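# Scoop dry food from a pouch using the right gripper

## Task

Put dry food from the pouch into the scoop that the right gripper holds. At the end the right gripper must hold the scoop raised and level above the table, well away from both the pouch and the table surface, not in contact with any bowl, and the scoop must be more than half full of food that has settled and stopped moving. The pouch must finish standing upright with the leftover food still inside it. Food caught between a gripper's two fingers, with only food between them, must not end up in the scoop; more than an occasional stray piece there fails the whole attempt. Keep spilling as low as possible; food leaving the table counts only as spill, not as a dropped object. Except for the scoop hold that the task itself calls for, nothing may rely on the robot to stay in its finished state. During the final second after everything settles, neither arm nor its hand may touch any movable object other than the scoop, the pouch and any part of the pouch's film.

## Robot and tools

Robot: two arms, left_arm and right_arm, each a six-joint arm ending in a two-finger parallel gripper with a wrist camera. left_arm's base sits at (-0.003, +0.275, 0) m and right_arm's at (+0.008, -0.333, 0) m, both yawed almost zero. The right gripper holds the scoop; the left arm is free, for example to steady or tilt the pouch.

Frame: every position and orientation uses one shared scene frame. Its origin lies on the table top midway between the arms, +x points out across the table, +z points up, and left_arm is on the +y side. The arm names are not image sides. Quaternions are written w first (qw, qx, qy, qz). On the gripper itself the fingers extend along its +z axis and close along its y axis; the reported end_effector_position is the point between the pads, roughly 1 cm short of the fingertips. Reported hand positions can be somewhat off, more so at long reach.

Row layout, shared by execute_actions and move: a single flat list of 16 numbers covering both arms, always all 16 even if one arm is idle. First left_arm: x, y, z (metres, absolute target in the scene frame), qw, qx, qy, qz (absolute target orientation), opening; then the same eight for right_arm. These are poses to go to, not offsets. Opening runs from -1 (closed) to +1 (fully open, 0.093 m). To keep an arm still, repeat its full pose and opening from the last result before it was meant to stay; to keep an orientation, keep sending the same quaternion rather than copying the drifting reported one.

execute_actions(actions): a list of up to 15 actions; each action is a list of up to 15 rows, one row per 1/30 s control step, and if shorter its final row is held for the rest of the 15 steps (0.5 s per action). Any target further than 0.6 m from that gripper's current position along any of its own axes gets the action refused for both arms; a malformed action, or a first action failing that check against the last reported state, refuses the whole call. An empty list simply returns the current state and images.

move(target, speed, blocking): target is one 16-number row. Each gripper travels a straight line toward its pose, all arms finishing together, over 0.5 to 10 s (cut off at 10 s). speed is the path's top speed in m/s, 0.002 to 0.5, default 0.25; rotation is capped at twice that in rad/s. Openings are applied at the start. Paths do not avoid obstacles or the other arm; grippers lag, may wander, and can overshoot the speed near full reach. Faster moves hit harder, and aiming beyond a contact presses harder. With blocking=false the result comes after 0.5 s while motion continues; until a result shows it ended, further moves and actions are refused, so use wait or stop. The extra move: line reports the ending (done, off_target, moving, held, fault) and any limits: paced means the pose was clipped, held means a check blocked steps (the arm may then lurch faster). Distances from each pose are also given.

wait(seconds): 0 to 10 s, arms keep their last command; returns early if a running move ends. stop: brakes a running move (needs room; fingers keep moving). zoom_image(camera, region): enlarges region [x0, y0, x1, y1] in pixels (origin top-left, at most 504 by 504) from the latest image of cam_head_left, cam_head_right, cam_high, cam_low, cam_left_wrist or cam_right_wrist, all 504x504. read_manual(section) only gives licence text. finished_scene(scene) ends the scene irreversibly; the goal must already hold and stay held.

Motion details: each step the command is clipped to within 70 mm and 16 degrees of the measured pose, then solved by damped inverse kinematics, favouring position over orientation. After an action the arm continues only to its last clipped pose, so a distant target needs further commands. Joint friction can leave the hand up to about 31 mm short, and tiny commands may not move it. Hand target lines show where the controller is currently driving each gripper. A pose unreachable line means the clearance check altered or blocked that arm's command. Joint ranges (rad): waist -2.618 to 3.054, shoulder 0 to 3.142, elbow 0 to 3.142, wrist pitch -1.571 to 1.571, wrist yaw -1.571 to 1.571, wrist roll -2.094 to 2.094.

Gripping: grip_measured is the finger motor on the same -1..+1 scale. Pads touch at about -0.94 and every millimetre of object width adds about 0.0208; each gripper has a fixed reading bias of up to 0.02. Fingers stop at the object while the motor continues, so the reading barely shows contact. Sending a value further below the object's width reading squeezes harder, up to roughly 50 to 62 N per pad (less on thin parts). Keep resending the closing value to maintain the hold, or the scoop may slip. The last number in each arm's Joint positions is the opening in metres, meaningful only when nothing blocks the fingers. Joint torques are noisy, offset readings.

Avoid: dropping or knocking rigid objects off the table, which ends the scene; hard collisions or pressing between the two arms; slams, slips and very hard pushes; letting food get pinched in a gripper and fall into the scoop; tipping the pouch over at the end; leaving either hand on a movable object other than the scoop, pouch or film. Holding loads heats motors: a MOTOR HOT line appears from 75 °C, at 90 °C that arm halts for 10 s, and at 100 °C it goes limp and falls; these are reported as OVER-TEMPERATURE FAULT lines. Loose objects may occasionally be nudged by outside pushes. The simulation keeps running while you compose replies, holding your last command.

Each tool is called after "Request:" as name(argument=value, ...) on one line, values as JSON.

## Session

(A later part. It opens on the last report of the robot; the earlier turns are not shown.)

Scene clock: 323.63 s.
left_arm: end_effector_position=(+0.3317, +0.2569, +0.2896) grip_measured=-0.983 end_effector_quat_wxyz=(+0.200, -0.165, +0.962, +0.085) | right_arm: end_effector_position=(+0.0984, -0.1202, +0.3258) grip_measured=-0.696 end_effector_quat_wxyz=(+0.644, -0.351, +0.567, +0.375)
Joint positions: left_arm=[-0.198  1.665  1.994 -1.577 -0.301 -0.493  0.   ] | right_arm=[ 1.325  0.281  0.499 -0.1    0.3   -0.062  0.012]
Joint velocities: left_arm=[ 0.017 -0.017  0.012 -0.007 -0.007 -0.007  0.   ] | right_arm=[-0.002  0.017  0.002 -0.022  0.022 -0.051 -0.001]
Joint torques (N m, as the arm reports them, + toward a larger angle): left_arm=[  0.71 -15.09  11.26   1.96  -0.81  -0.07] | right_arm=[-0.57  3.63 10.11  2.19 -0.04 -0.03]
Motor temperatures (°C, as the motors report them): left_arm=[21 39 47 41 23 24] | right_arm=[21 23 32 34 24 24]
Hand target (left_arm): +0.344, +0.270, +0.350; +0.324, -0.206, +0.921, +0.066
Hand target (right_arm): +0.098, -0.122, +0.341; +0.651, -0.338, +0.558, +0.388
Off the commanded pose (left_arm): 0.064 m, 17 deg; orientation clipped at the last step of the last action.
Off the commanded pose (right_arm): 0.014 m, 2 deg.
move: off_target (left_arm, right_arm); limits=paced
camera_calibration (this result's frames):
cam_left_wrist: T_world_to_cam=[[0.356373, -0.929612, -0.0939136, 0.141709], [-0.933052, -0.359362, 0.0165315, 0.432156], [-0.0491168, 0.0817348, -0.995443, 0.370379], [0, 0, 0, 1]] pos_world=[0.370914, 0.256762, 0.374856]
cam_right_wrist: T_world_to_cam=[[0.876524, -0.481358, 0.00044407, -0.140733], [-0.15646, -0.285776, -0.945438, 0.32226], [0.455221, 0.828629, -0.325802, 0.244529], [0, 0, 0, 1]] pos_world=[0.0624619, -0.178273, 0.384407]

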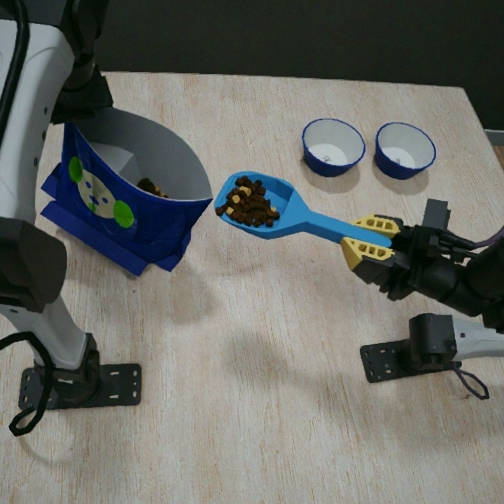

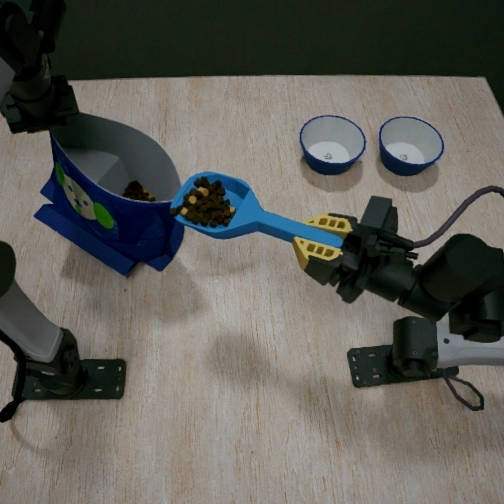

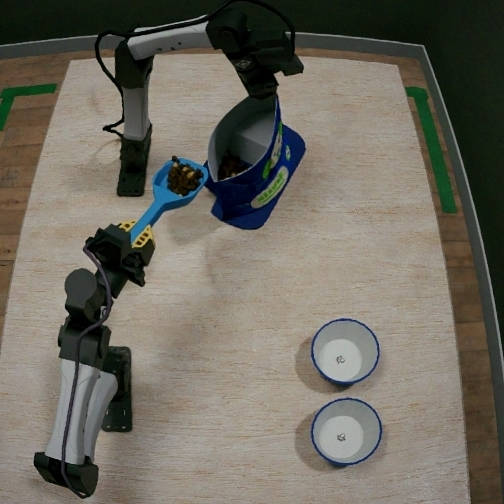

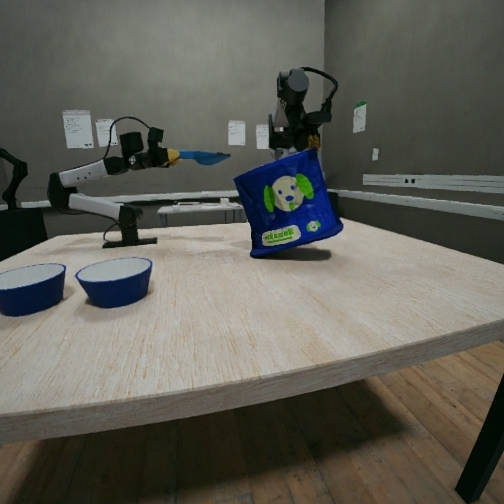

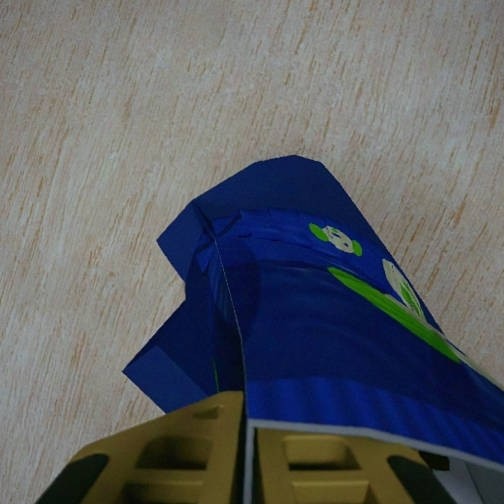

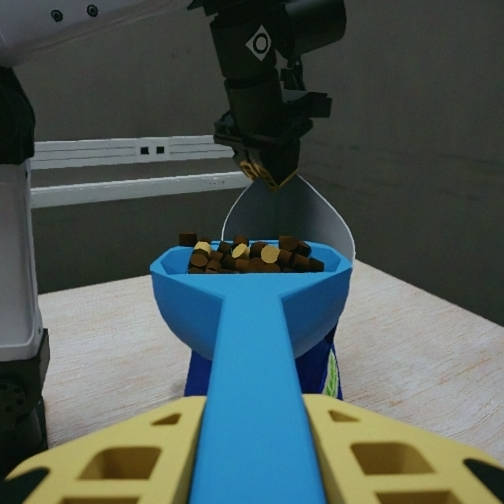

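Request:
move(target=[0.285,0.13,0.365,0.36,-0.17,0.915,0.06,-1, 0.12,-0.17,0.30,0.647,-0.338,0.562,0.389,-1], speed=0.05)

Scene clock: 333.63 s.
left_arm: end_effector_position=(+0.2872, +0.1151, +0.3136) grip_measured=-0.983 end_effector_quat_wxyz=(+0.320, -0.115, +0.938, +0.066) | right_arm: end_effector_position=(+0.1207, -0.1678, +0.2934) grip_measured=-0.696 end_effector_quat_wxyz=(+0.634, -0.342, +0.577, +0.384)
Joint positions: left_arm=[-0.784  1.637  1.98  -1.58  -0.589 -0.93   0.   ] | right_arm=[ 0.414  0.046  0.404 -0.237 -0.603  0.079  0.012]
Joint velocities: left_arm=[-0.007  0.002 -0.027 -0.037 -0.022 -0.037  0.   ] | right_arm=[ 0.002  0.017 -0.002 -0.051 -0.066 -0.081 -0.   ]
Joint torques (N m, as the arm reports them, + toward a larger angle): left_arm=[ -1.1  -14.15  10.77   0.91  -1.2   -0.21] | right_arm=[-0.55  2.02  6.56  2.24  0.04 -0.04]
Motor temperatures (°C, as the motors report them): left_arm=[21 41 49 41 23 24] | right_arm=[21 23 33 36 24 24]
Hand target (left_arm): +0.282, +0.132, +0.361; +0.390, -0.153, +0.907, +0.036
Hand target (right_arm): +0.119, -0.169, +0.300; +0.648, -0.341, +0.561, +0.386
Off the commanded pose (left_arm): 0.054 m, 8 deg.
Off the commanded pose (right_arm): 0.007 m, 2 deg.
joint sent to its limit (left arm) — the command would take joint 4 (wrist pitch) past its lower limit, so that joint was sent only as far as its limit.
move: off_target (left_arm)
camera_calibration (this result's frames):
cam_left_wrist: T_world_to_cam=[[0.26138, -0.964113, -0.0465453, 0.0443761], [-0.944391, -0.245471, -0.218792, 0.403146], [0.199515, 0.101145, -0.974661, 0.323489], [0, 0, 0, 1]] pos_world=[0.304588, 0.109025, 0.405563]
cam_right_wrist: T_world_to_cam=[[0.876101, -0.480806, -0.035682, -0.17242], [-0.192, -0.280049, -0.940589, 0.285357], [0.442248, 0.830902, -0.337666, 0.268677], [0, 0, 0, 1]] pos_world=[0.0870236, -0.226231, 0.352974]

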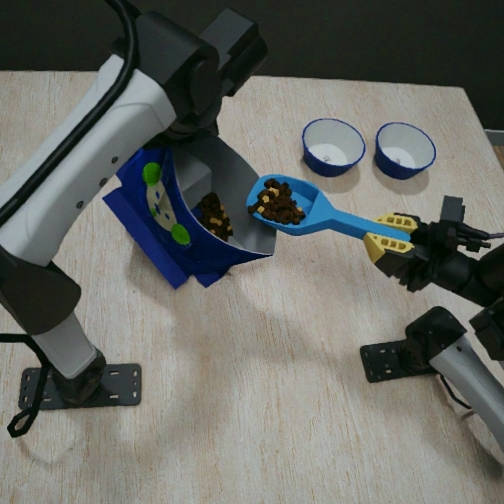

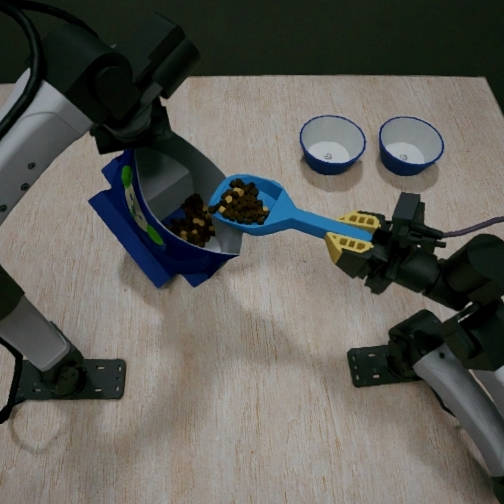

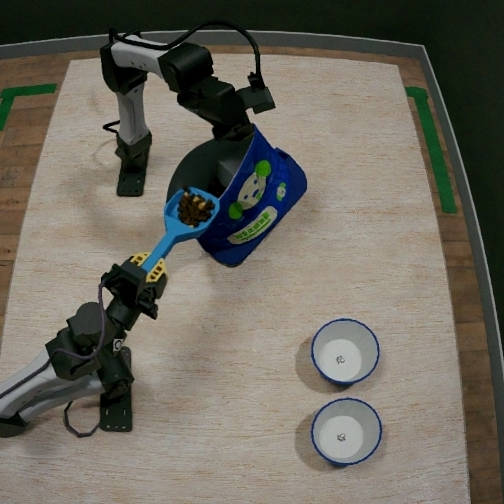

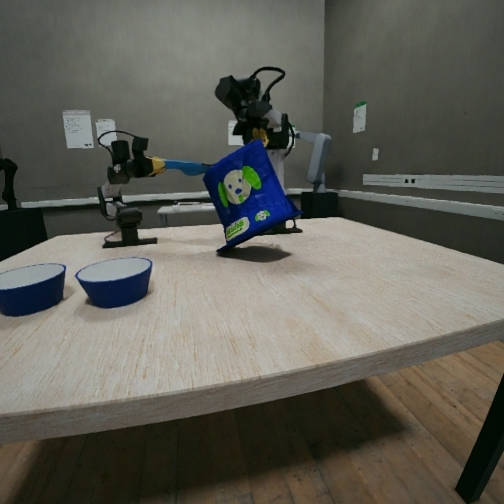

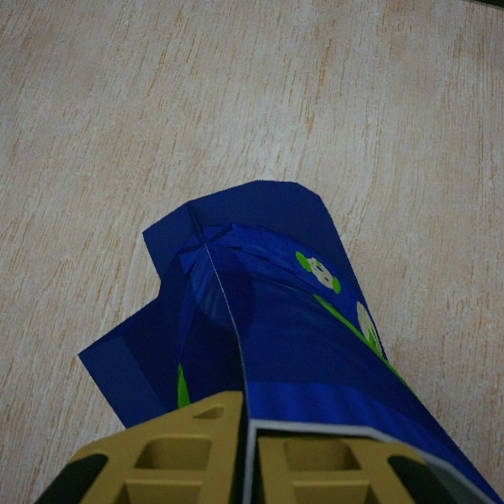

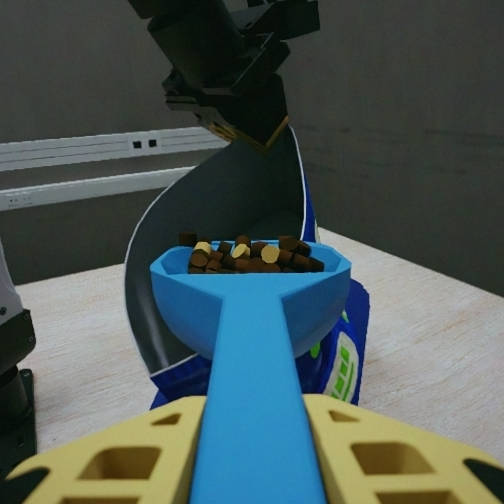

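Request:
move(target=[0.33,0.18,0.42,0.42,-0.20,0.88,0.09,-1, 0.11,-0.15,0.31,0.647,-0.338,0.562,0.389,-1], speed=0.05)

Scene clock: 341.23 s.
left_arm: end_effector_position=(+0.3382, +0.1437, +0.3495) grip_measured=-0.983 end_effector_quat_wxyz=(+0.352, -0.137, +0.923, +0.069) | right_arm: end_effector_position=(+0.1118, -0.1497, +0.2896) grip_measured=-0.696 end_effector_quat_wxyz=(+0.627, -0.342, +0.584, +0.385)
Joint positions: left_arm=[-0.618  1.749  2.233 -1.58  -0.582 -0.772  0.   ] | right_arm=[ 0.886  0.077  0.404 -0.242 -0.136  0.032  0.012]
Joint velocities: left_arm=[ 0.002 -0.002  0.002 -0.051 -0.051 -0.022  0.   ] | right_arm=[-0.007 -0.002 -0.002  0.007  0.007 -0.037 -0.   ]
Joint torques (N m, as the arm reports them, + toward a larger angle): left_arm=[  0.5  -15.88  12.42   1.13  -1.62  -0.05] | right_arm=[ 1.21  4.28  9.74  2.41  0.13 -0.17]
Motor temperatures (°C, as the motors report them): left_arm=[21 42 50 39 24 24] | right_arm=[21 23 34 38 24 24]
Hand target (left_arm): +0.326, +0.179, +0.413; +0.443, -0.192, +0.873, +0.064
Hand target (right_arm): +0.110, -0.152, +0.309; +0.647, -0.336, +0.563, +0.390
Off the commanded pose (left_arm): 0.080 m, 12 deg.
Off the commanded pose (right_arm): 0.020 m, 3 deg.
joint sent to its limit (left arm) — the command would take joint 4 (wrist pitch) past its lower limit, so that joint was sent only as far as its limit.
move: off_target (left_arm, right_arm); limits=paced
camera_calibration (this result's frames):
cam_left_wrist: T_world_to_cam=[[0.304439, -0.952137, -0.0274209, 0.0373117], [-0.915478, -0.284524, -0.28451, 0.484989], [0.26309, 0.111719, -0.958281, 0.31666], [0, 0, 0, 1]] pos_world=[0.349327, 0.13814, 0.442457]
cam_right_wrist: T_world_to_cam=[[0.877016, -0.47821, -0.0464491, -0.152689], [-0.207125, -0.289077, -0.93463, 0.28381], [0.433522, 0.829307, -0.352575, 0.261393], [0, 0, 0, 1]] pos_world=[0.0793751, -0.207749, 0.350325]

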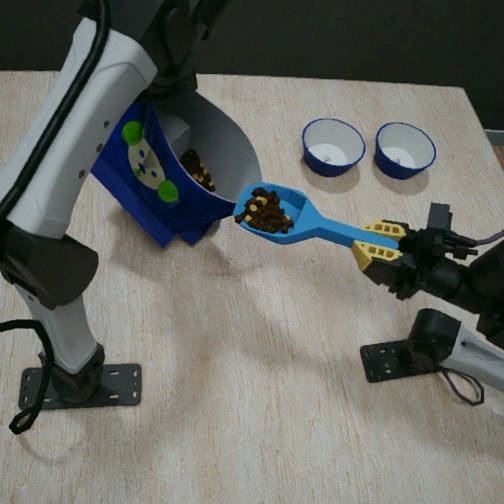

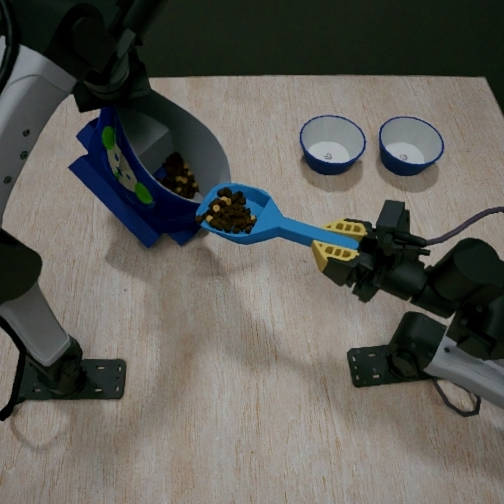

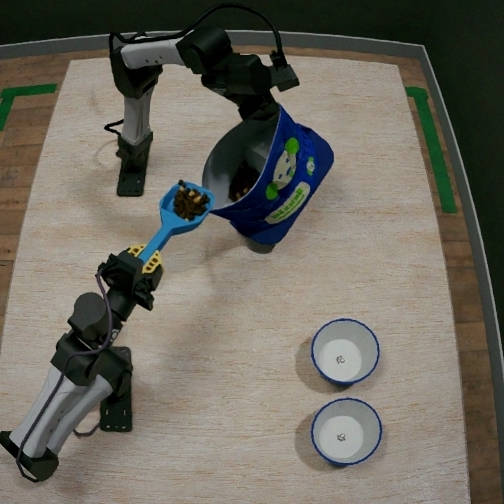

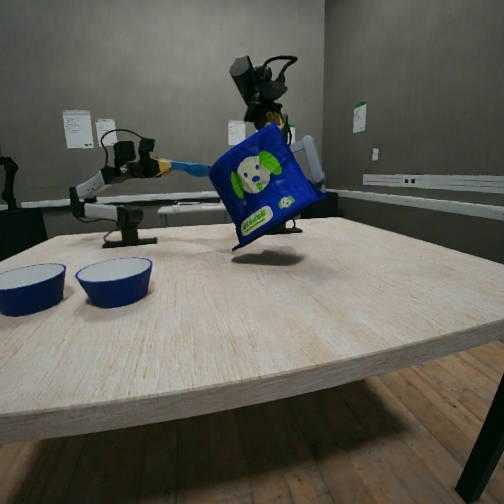

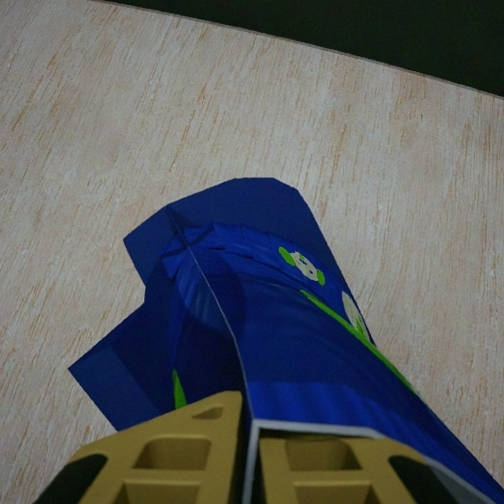

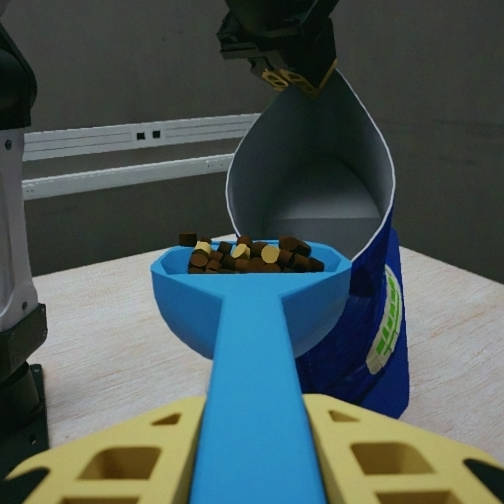

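Request:
move(target=[0.33,0.18,0.39,0.42,-0.20,0.88,0.09,-1, 0.167,-0.07,0.35,0.676,-0.293,0.587,0.337,-1], speed=0.05)

Scene clock: 348.87 s.
left_arm: end_effector_position=(+0.3386, +0.1481, +0.3194) grip_measured=-0.983 end_effector_quat_wxyz=(+0.317, -0.151, +0.931, +0.095) | right_arm: end_effector_position=(+0.1681, -0.0724, +0.3297) grip_measured=-0.696 end_effector_quat_wxyz=(+0.657, -0.304, +0.607, +0.327)
Joint positions: left_arm=[-0.605  1.76   2.141 -1.58  -0.577 -0.818  0.   ] | right_arm=[ 1.071  0.685  0.565  0.2    0.204 -0.018  0.012]
Joint velocities: left_arm=[-0.002  0.002 -0.017 -0.037  0.095 -0.066  0.   ] | right_arm=[ 0.002  0.007 -0.002  0.007  0.037 -0.066 -0.   ]
Joint torques (N m, as the arm reports them, + toward a larger angle): left_arm=[ -0.34 -19.03  10.     1.05  -1.7   -0.18] | right_arm=[ 1.1   0.95 10.93  2.38  0.09 -0.18]
Motor temperatures (°C, as the motors report them): left_arm=[21 45 51 38 25 24] | right_arm=[21 23 35 39 24 24]
Hand target (left_arm): +0.325, +0.181, +0.385; +0.416, -0.204, +0.882, +0.085
Hand target (right_arm): +0.167, -0.072, +0.350; +0.674, -0.293, +0.588, +0.337
Off the commanded pose (left_arm): 0.078 m, 14 deg.
Off the commanded pose (right_arm): 0.020 m, 4 deg.
move: off_target (left_arm, right_arm)
camera_calibration (this result's frames):
cam_left_wrist: T_world_to_cam=[[0.344657, -0.935532, -0.0774093, 0.0404559], [-0.920282, -0.320466, -0.224463, 0.465875], [0.185185, 0.148601, -0.971403, 0.312294], [0, 0, 0, 1]] pos_world=[0.356961, 0.140738, 0.411066]
cam_right_wrist: T_world_to_cam=[[0.791684, -0.61048, -0.0234638, -0.166039], [-0.236073, -0.270269, -0.933394, 0.361145], [0.563477, 0.744492, -0.358085, 0.16083], [0, 0, 0, 1]] pos_world=[0.126082, -0.123494, 0.390786]

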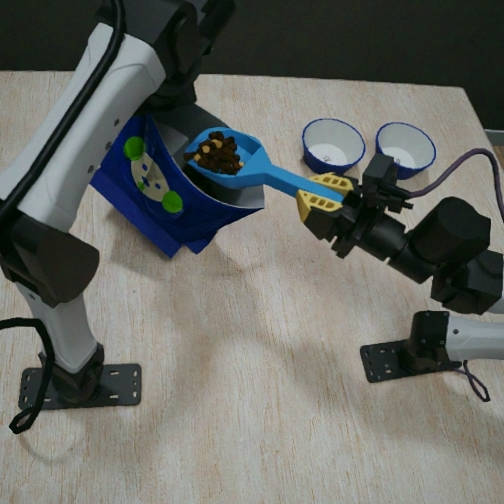

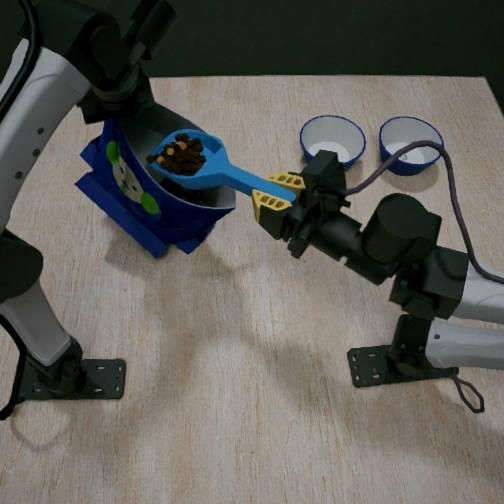

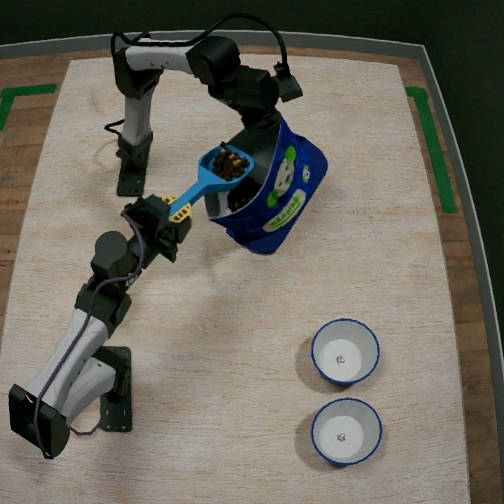

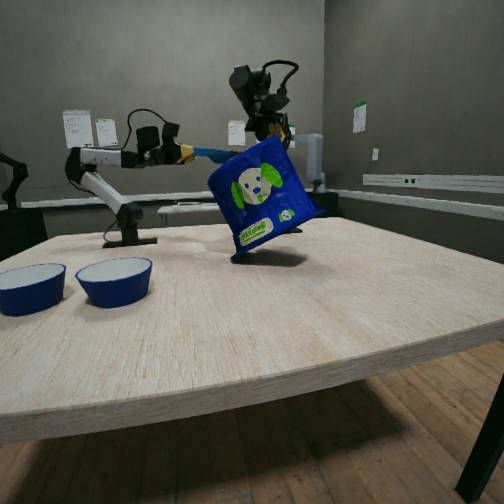

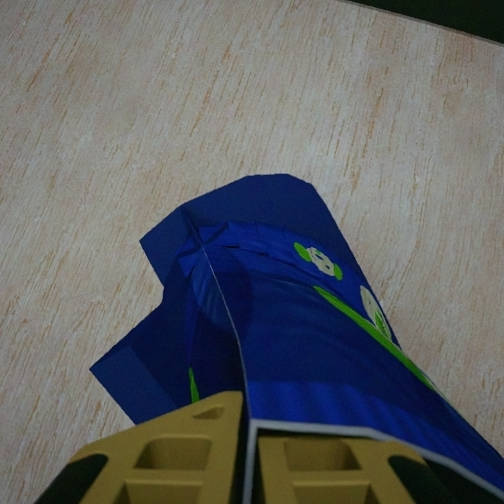

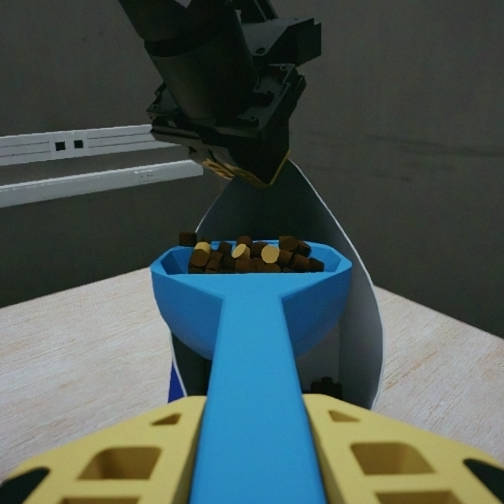

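Request:
move(target=[0.33,0.18,0.39,0.42,-0.20,0.88,0.09,-1, 0.205,-0.082,0.35,0.497,-0.41,0.709,0.287,-1], speed=0.06)

Request:
move(target=[0.33,0.18,0.39,0.42,-0.20,0.88,0.09,-1, 0.242,-0.018,0.295,0.296,-0.47,0.814,0.171,-1], speed=0.06)

Scene clock: 359.80 s.
left_arm: end_effector_position=(+0.3364, +0.1513, +0.3149) grip_measured=-0.983 end_effector_quat_wxyz=(+0.311, -0.153, +0.933, +0.100) | right_arm: end_effector_position=(+0.2007, -0.0840, +0.3373) grip_measured=-0.696 end_effector_quat_wxyz=(+0.483, -0.412, +0.718, +0.285)
Joint positions: left_arm=[-0.6    1.751  2.116 -1.58  -0.575 -0.823  0.   ] | right_arm=[ 0.714  0.934  1.112 -0.573 -0.261 -0.095  0.012]
Joint velocities: left_arm=[ 0.007 -0.017 -0.007 -0.037  0.037  0.022  0.   ] | right_arm=[-0.007 -0.022 -0.002  0.037 -0.066  0.051  0.001]
Joint torques (N m, as the arm reports them, + toward a larger angle): left_arm=[ -0.6  -18.62  11.19   1.07  -1.72  -0.14] | right_arm=[-0.62 -0.39 10.21  2.2  -0.1  -0.17]
Motor temperatures (°C, as the motors report them): left_arm=[21 49 52 38 26 24] | right_arm=[21 23 37 40 24 24]
Hand target (left_arm): +0.325, +0.181, +0.384; +0.416, -0.204, +0.882, +0.085
Hand target (right_arm): +0.204, -0.082, +0.350; +0.497, -0.413, +0.707, +0.288
Off the commanded pose (left_arm): 0.081 m, 15 deg.
Off the commanded pose (right_arm): 0.014 m, 2 deg.
move: off_target (left_arm, right_arm); limits=paced
camera_calibration (this result's frames):
cam_left_wrist: T_world_to_cam=[[0.350344, -0.932588, -0.0868283, 0.0444912], [-0.92093, -0.326093, -0.213427, 0.461454], [0.170725, 0.154736, -0.973093, 0.312397], [0, 0, 0, 1]] pos_world=[0.356045, 0.14363, 0.406341]
cam_right_wrist: T_world_to_cam=[[0.855957, -0.516256, -0.0285868, -0.201981], [-0.396026, -0.619061, -0.678179, 0.289525], [0.332417, 0.591814, -0.73434, 0.314268], [0, 0, 0, 1]] pos_world=[0.183078, -0.111028, 0.421356]

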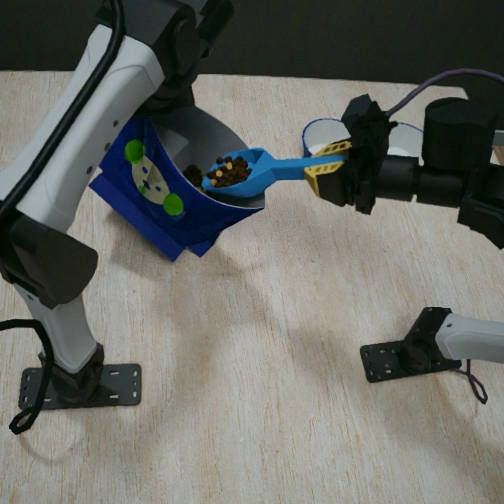

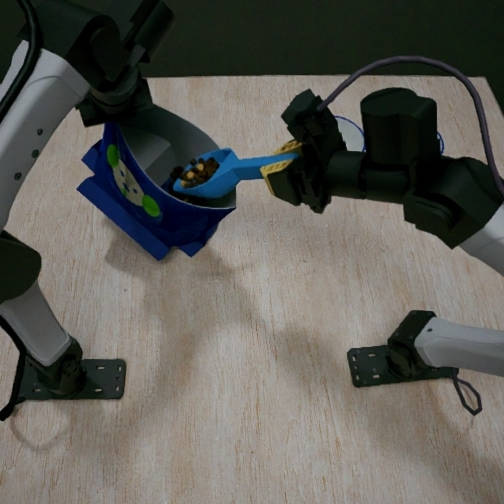

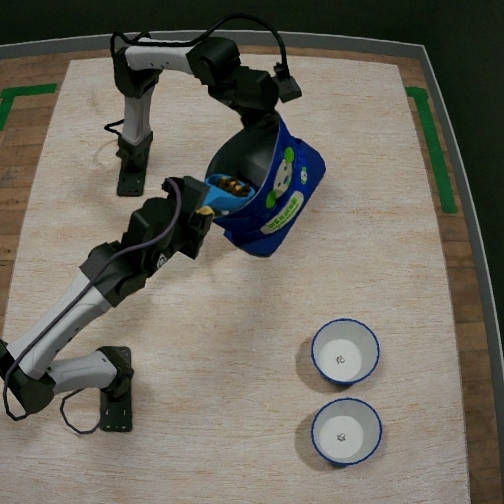

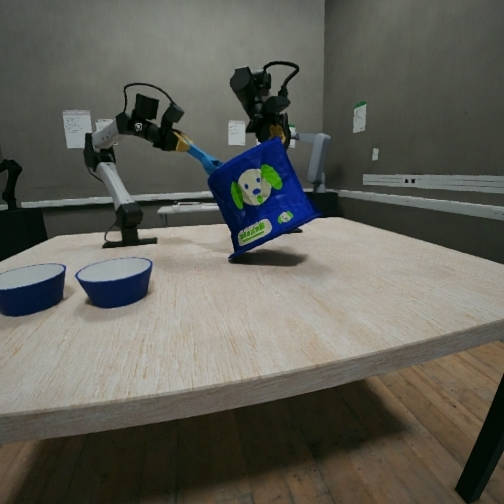

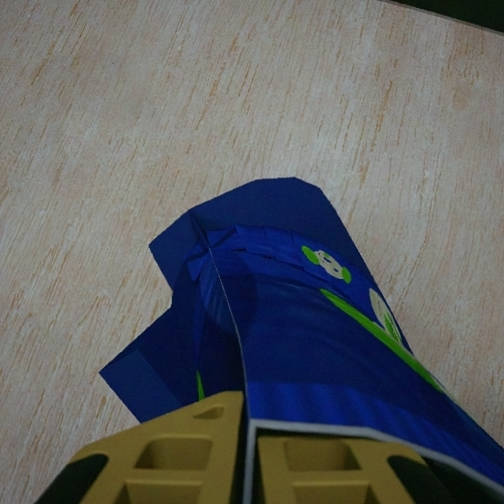

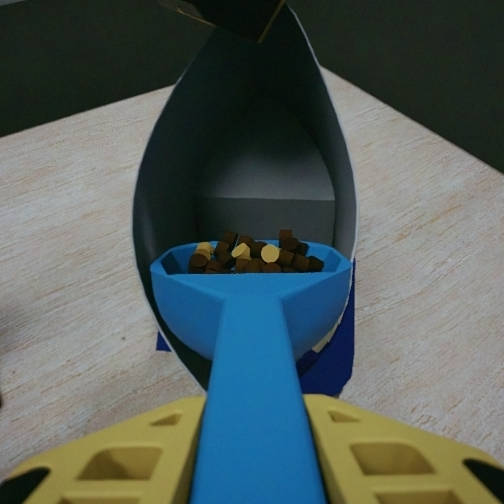

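Scene clock: 364.13 s.
left_arm: end_effector_position=(+0.3340, +0.1514, +0.3115) grip_measured=-0.983 end_effector_quat_wxyz=(+0.306, -0.153, +0.934, +0.100) | right_arm: end_effector_position=(+0.2414, -0.0205, +0.2933) grip_measured=-0.696 end_effector_quat_wxyz=(+0.291, -0.467, +0.815, +0.181)
Joint positions: left_arm=[-0.601  1.744  2.098 -1.58  -0.569 -0.828  0.   ] | right_arm=[ 0.813  1.517  1.693 -1.058 -0.131 -0.121  0.012]
Joint velocities: left_arm=[-0.007  0.002 -0.002 -0.022  0.022 -0.037  0.   ] | right_arm=[-0.007  0.002  0.007 -0.037 -0.007 -0.051 -0.001]
Joint torques (N m, as the arm reports them, + toward a larger angle): left_arm=[ -0.65 -18.49  11.47   1.11  -1.75  -0.14] | right_arm=[ 1.03 -5.13  9.42  1.54  0.12 -0.19]
Motor temperatures (°C, as the motors report them): left_arm=[21 50 52 37 26 24] | right_arm=[21 23 37 40 24 24]
Hand target (left_arm): +0.324, +0.181, +0.382; +0.416, -0.205, +0.882, +0.085
Hand target (right_arm): +0.243, -0.018, +0.295; +0.295, -0.472, +0.813, +0.174
Off the commanded pose (left_arm): 0.084 m, 16 deg; position clipped at the last step of the last action.
Off the commanded pose (right_arm): 0.003 m, 1 deg.
move: off_target (left_arm); limits=paced
camera_calibration (this result's frames):
cam_left_wrist: T_world_to_cam=[[0.350053, -0.932405, -0.0899054, 0.0461439], [-0.922977, -0.326935, -0.203046, 0.456063], [0.159928, 0.154058, -0.975033, 0.313791], [0, 0, 0, 1]] pos_world=[0.354598, 0.143786, 0.402707]
cam_right_wrist: T_world_to_cam=[[0.852066, -0.522645, -0.0287346, -0.204509], [-0.51222, -0.82125, -0.251354, 0.213776], [0.107771, 0.228889, -0.967469, 0.346031], [0, 0, 0, 1]] pos_world=[0.246464, -0.010525, 0.382631]

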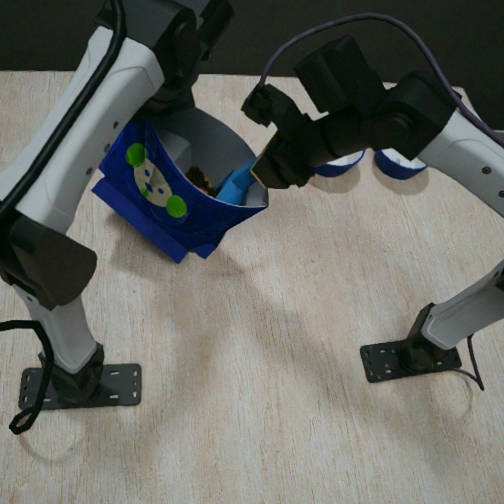

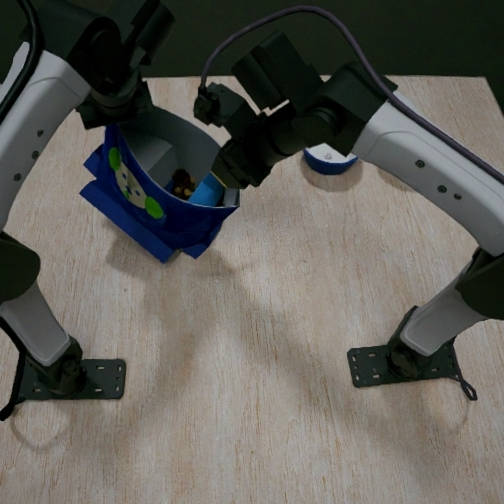

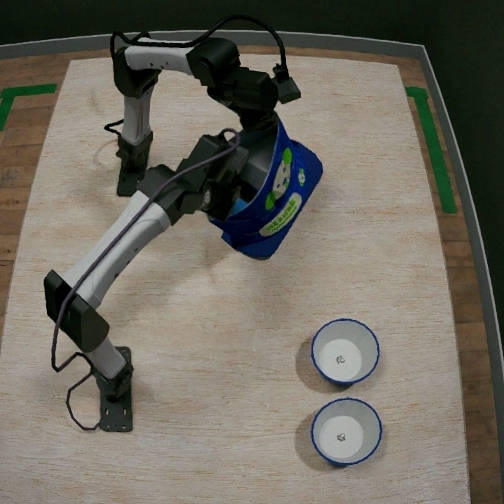

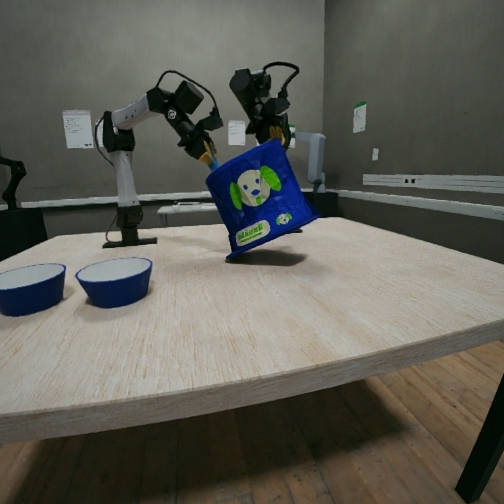

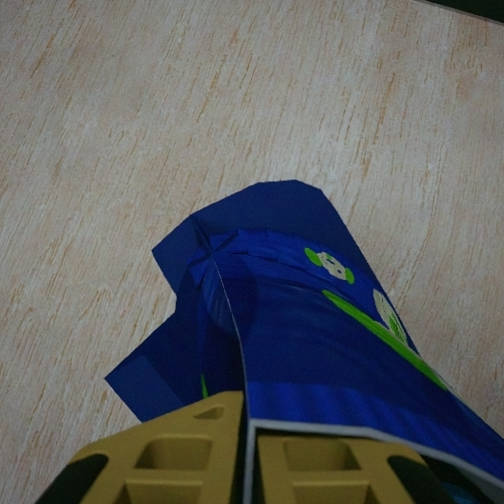

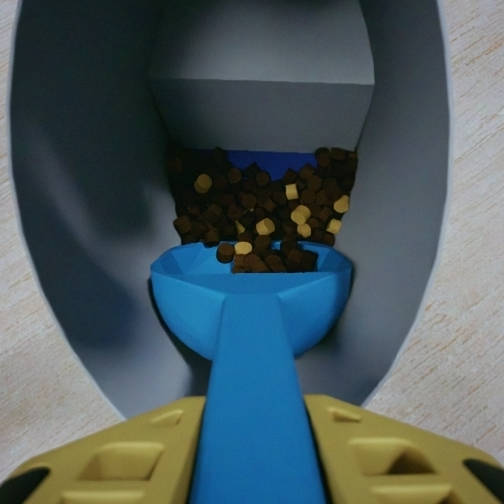

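Request:
move(target=[0.33,0.18,0.39,0.42,-0.20,0.88,0.09,-1, 0.244,-0.014,0.30,0.224,-0.483,0.837,0.129,-1], speed=0.05)

Request:
move(target=[0.33,0.18,0.39,0.42,-0.20,0.88,0.09,-1, 0.252,0.0,0.245,0.224,-0.483,0.837,0.129,-1], speed=0.04)

Scene clock: 371.90 s.
left_arm: end_effector_position=(+0.3316, +0.1499, +0.3082) grip_measured=-0.983 end_effector_quat_wxyz=(+0.301, -0.151, +0.936, +0.100) | right_arm: end_effector_position=(+0.2444, -0.0139, +0.3002) grip_measured=-0.696 end_effector_quat_wxyz=(+0.226, -0.479, +0.837, +0.140)
Joint positions: left_arm=[-0.606  1.74   2.083 -1.58  -0.562 -0.833  0.   ] | right_arm=[ 0.834  1.728  2.05  -1.363 -0.093 -0.121  0.012]
Joint velocities: left_arm=[ 0.007  0.012 -0.017  0.007  0.007 -0.022  0.   ] | right_arm=[ 0.007  0.012  0.017 -0.022  0.037  0.037 -0.001]
Joint torques (N m, as the arm reports them, + toward a larger angle): left_arm=[ -0.52 -18.34  11.65   1.13  -1.81  -0.11] | right_arm=[ 1.01 -6.69  8.67  1.17  0.14 -0.16]
Motor temperatures (°C, as the motors report them): left_arm=[20 52 53 37 27 24] | right_arm=[21 24 37 38 24 24]
Hand target (left_arm): +0.324, +0.180, +0.380; +0.414, -0.204, +0.883, +0.085
Hand target (right_arm): +0.244, -0.014, +0.300; +0.224, -0.483, +0.836, +0.130
Off the commanded pose (left_arm): 0.087 m, 16 deg; position and orientation clipped at the last step of the last action.
Off the commanded pose (right_arm): 0.001 m, 1 deg.
move: off_target (left_arm); limits=paced
camera_calibration (this result's frames):
cam_left_wrist: T_world_to_cam=[[0.34606, -0.933698, -0.0919323, 0.0474673], [-0.926175, -0.32433, -0.192378, 0.450091], [0.149807, 0.15172, -0.977005, 0.315497], [0, 0, 0, 1]] pos_world=[0.353173, 0.142431, 0.399194]
cam_right_wrist: T_world_to_cam=[[0.849998, -0.526429, -0.0193965, -0.205722], [-0.525805, -0.845592, -0.0922152, 0.177736], [0.0321432, 0.0885815, -0.99555, 0.375829], [0, 0, 0, 1]] pos_world=[0.256237, 0.00870257, 0.386556]

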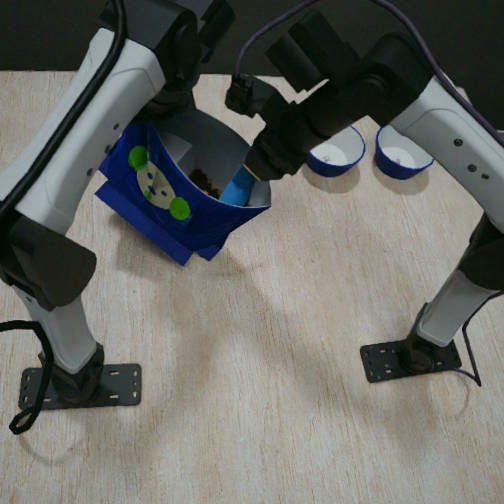

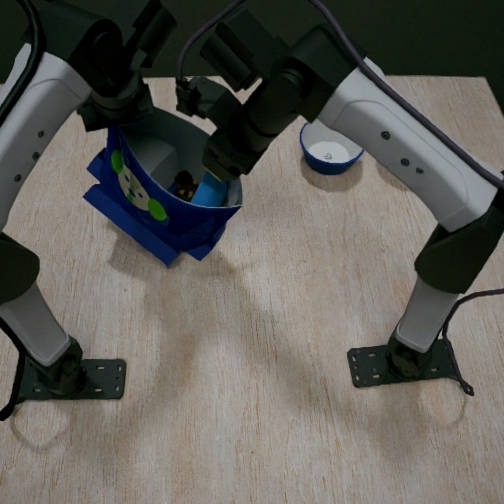

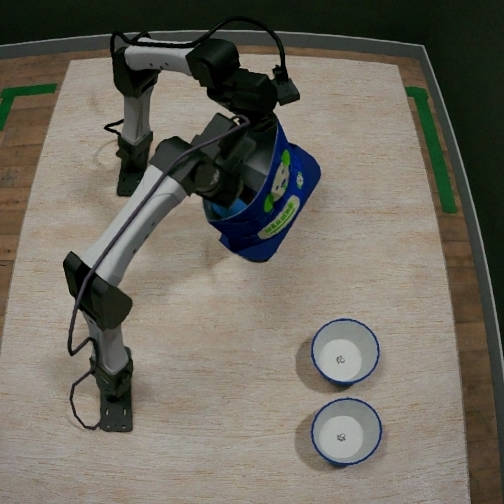

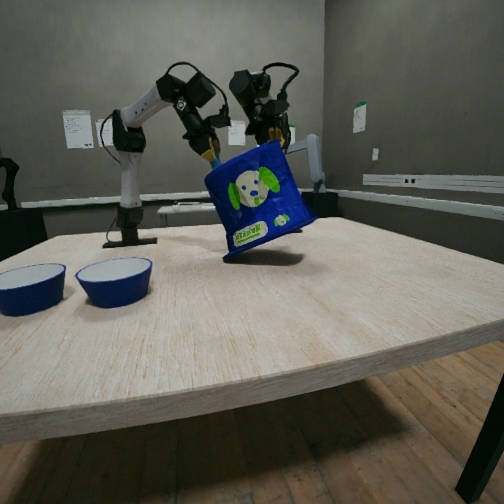

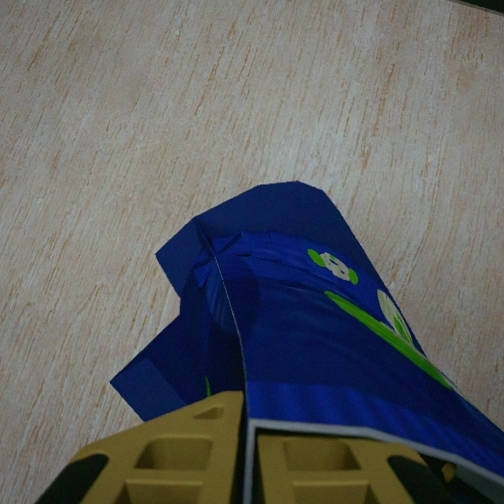

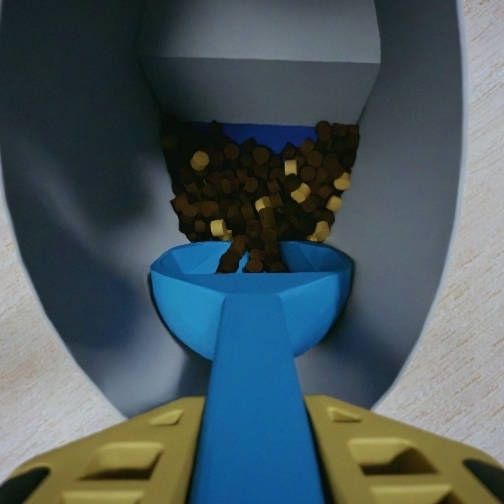

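Scene clock: 375.67 s.
left_arm: end_effector_position=(+0.3324, +0.1540, +0.3040) grip_measured=-0.983 end_effector_quat_wxyz=(+0.297, -0.155, +0.936, +0.108) | right_arm: end_effector_position=(+0.2522, +0.0007, +0.2740) grip_measured=-0.696 end_effector_quat_wxyz=(+0.252, -0.479, +0.827, +0.151)
Joint positions: left_arm=[-0.598  1.741  2.068 -1.58  -0.569 -0.836  0.   ] | right_arm=[ 0.842  1.671  1.833 -1.141 -0.092 -0.121  0.012]
Joint velocities: left_arm=[-0.002 -0.002 -0.027 -0.022 -0.051 -0.022  0.   ] | right_arm=[ 0.012  0.002 -0.017  0.007 -0.007 -0.037  0.   ]
Joint torques (N m, as the arm reports them, + toward a larger angle): left_arm=[ -0.89 -18.8   11.63   1.18  -1.72  -0.09] | right_arm=[ 1.05 -5.53  4.02  1.46  0.18 -0.1 ]
Motor temperatures (°C, as the motors report them): left_arm=[20 53 53 37 27 24] | right_arm=[21 25 37 38 24 24]
Hand target (left_arm): +0.325, +0.180, +0.377; +0.411, -0.204, +0.884, +0.086
Hand target (right_arm): +0.252, -0.000, +0.246; +0.224, -0.483, +0.836, +0.129
Off the commanded pose (left_arm): 0.090 m, 17 deg; position and orientation clipped at the last step of the last action.
Off the commanded pose (right_arm): 0.029 m, 4 deg.
move: off_target (left_arm, right_arm); limits=paced
camera_calibration (this result's frames):
cam_left_wrist: T_world_to_cam=[[0.357729, -0.927687, -0.106899, 0.0503757], [-0.923471, -0.334437, -0.188023, 0.450678], [0.138675, 0.165979, -0.97633, 0.311923], [0, 0, 0, 1]] pos_world=[0.354912, 0.145684, 0.394663]
cam_right_wrist: T_world_to_cam=[[0.854454, -0.519411, -0.0109452, -0.208578], [-0.514839, -0.843733, -0.151843, 0.205282], [0.0696339, 0.135378, -0.988344, 0.336709], [0, 0, 0, 1]] pos_world=[0.260461, 0.0192819, 0.361672]

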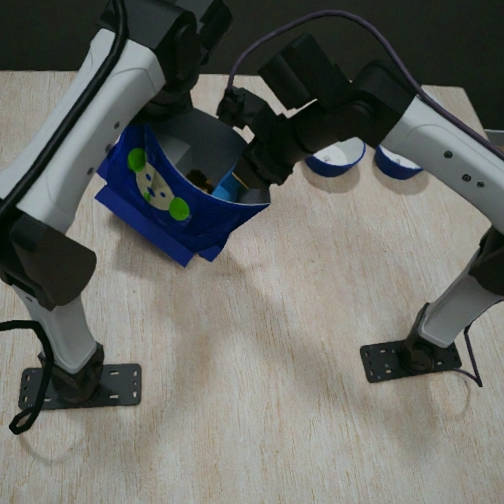

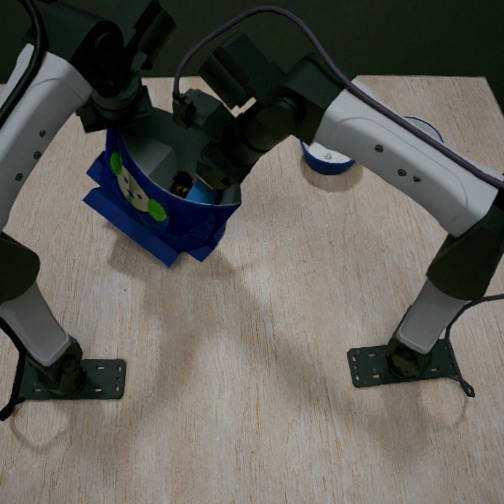

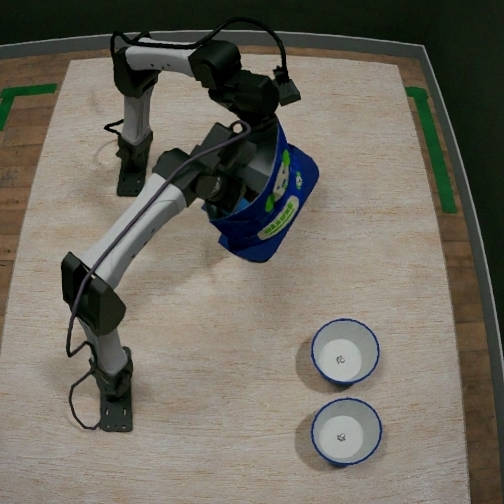

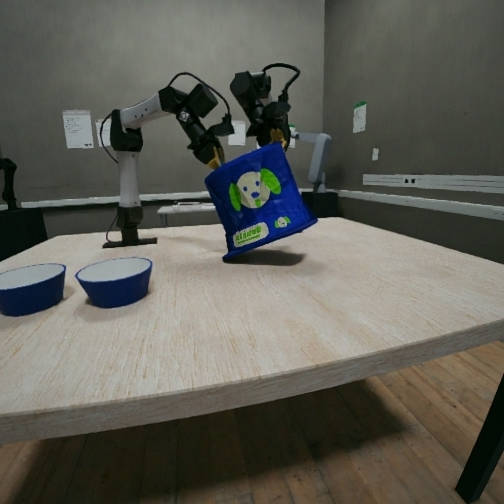

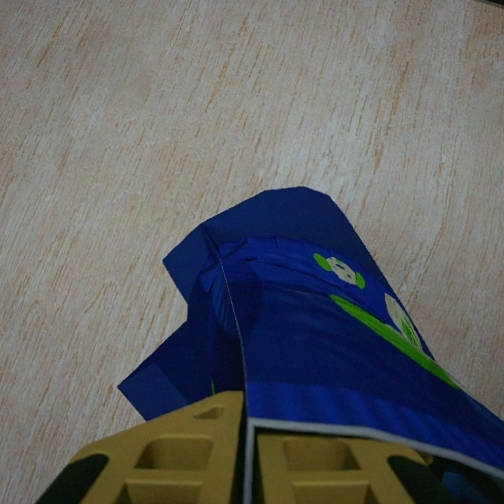

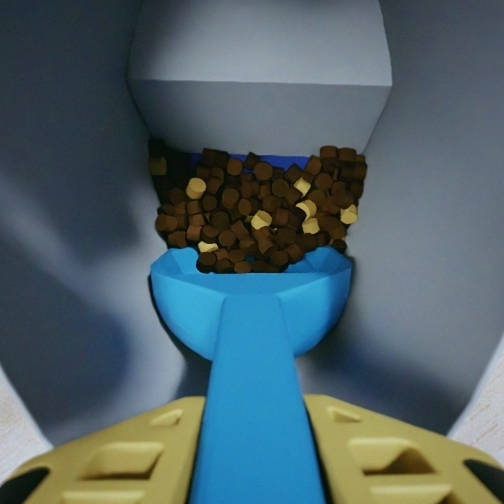

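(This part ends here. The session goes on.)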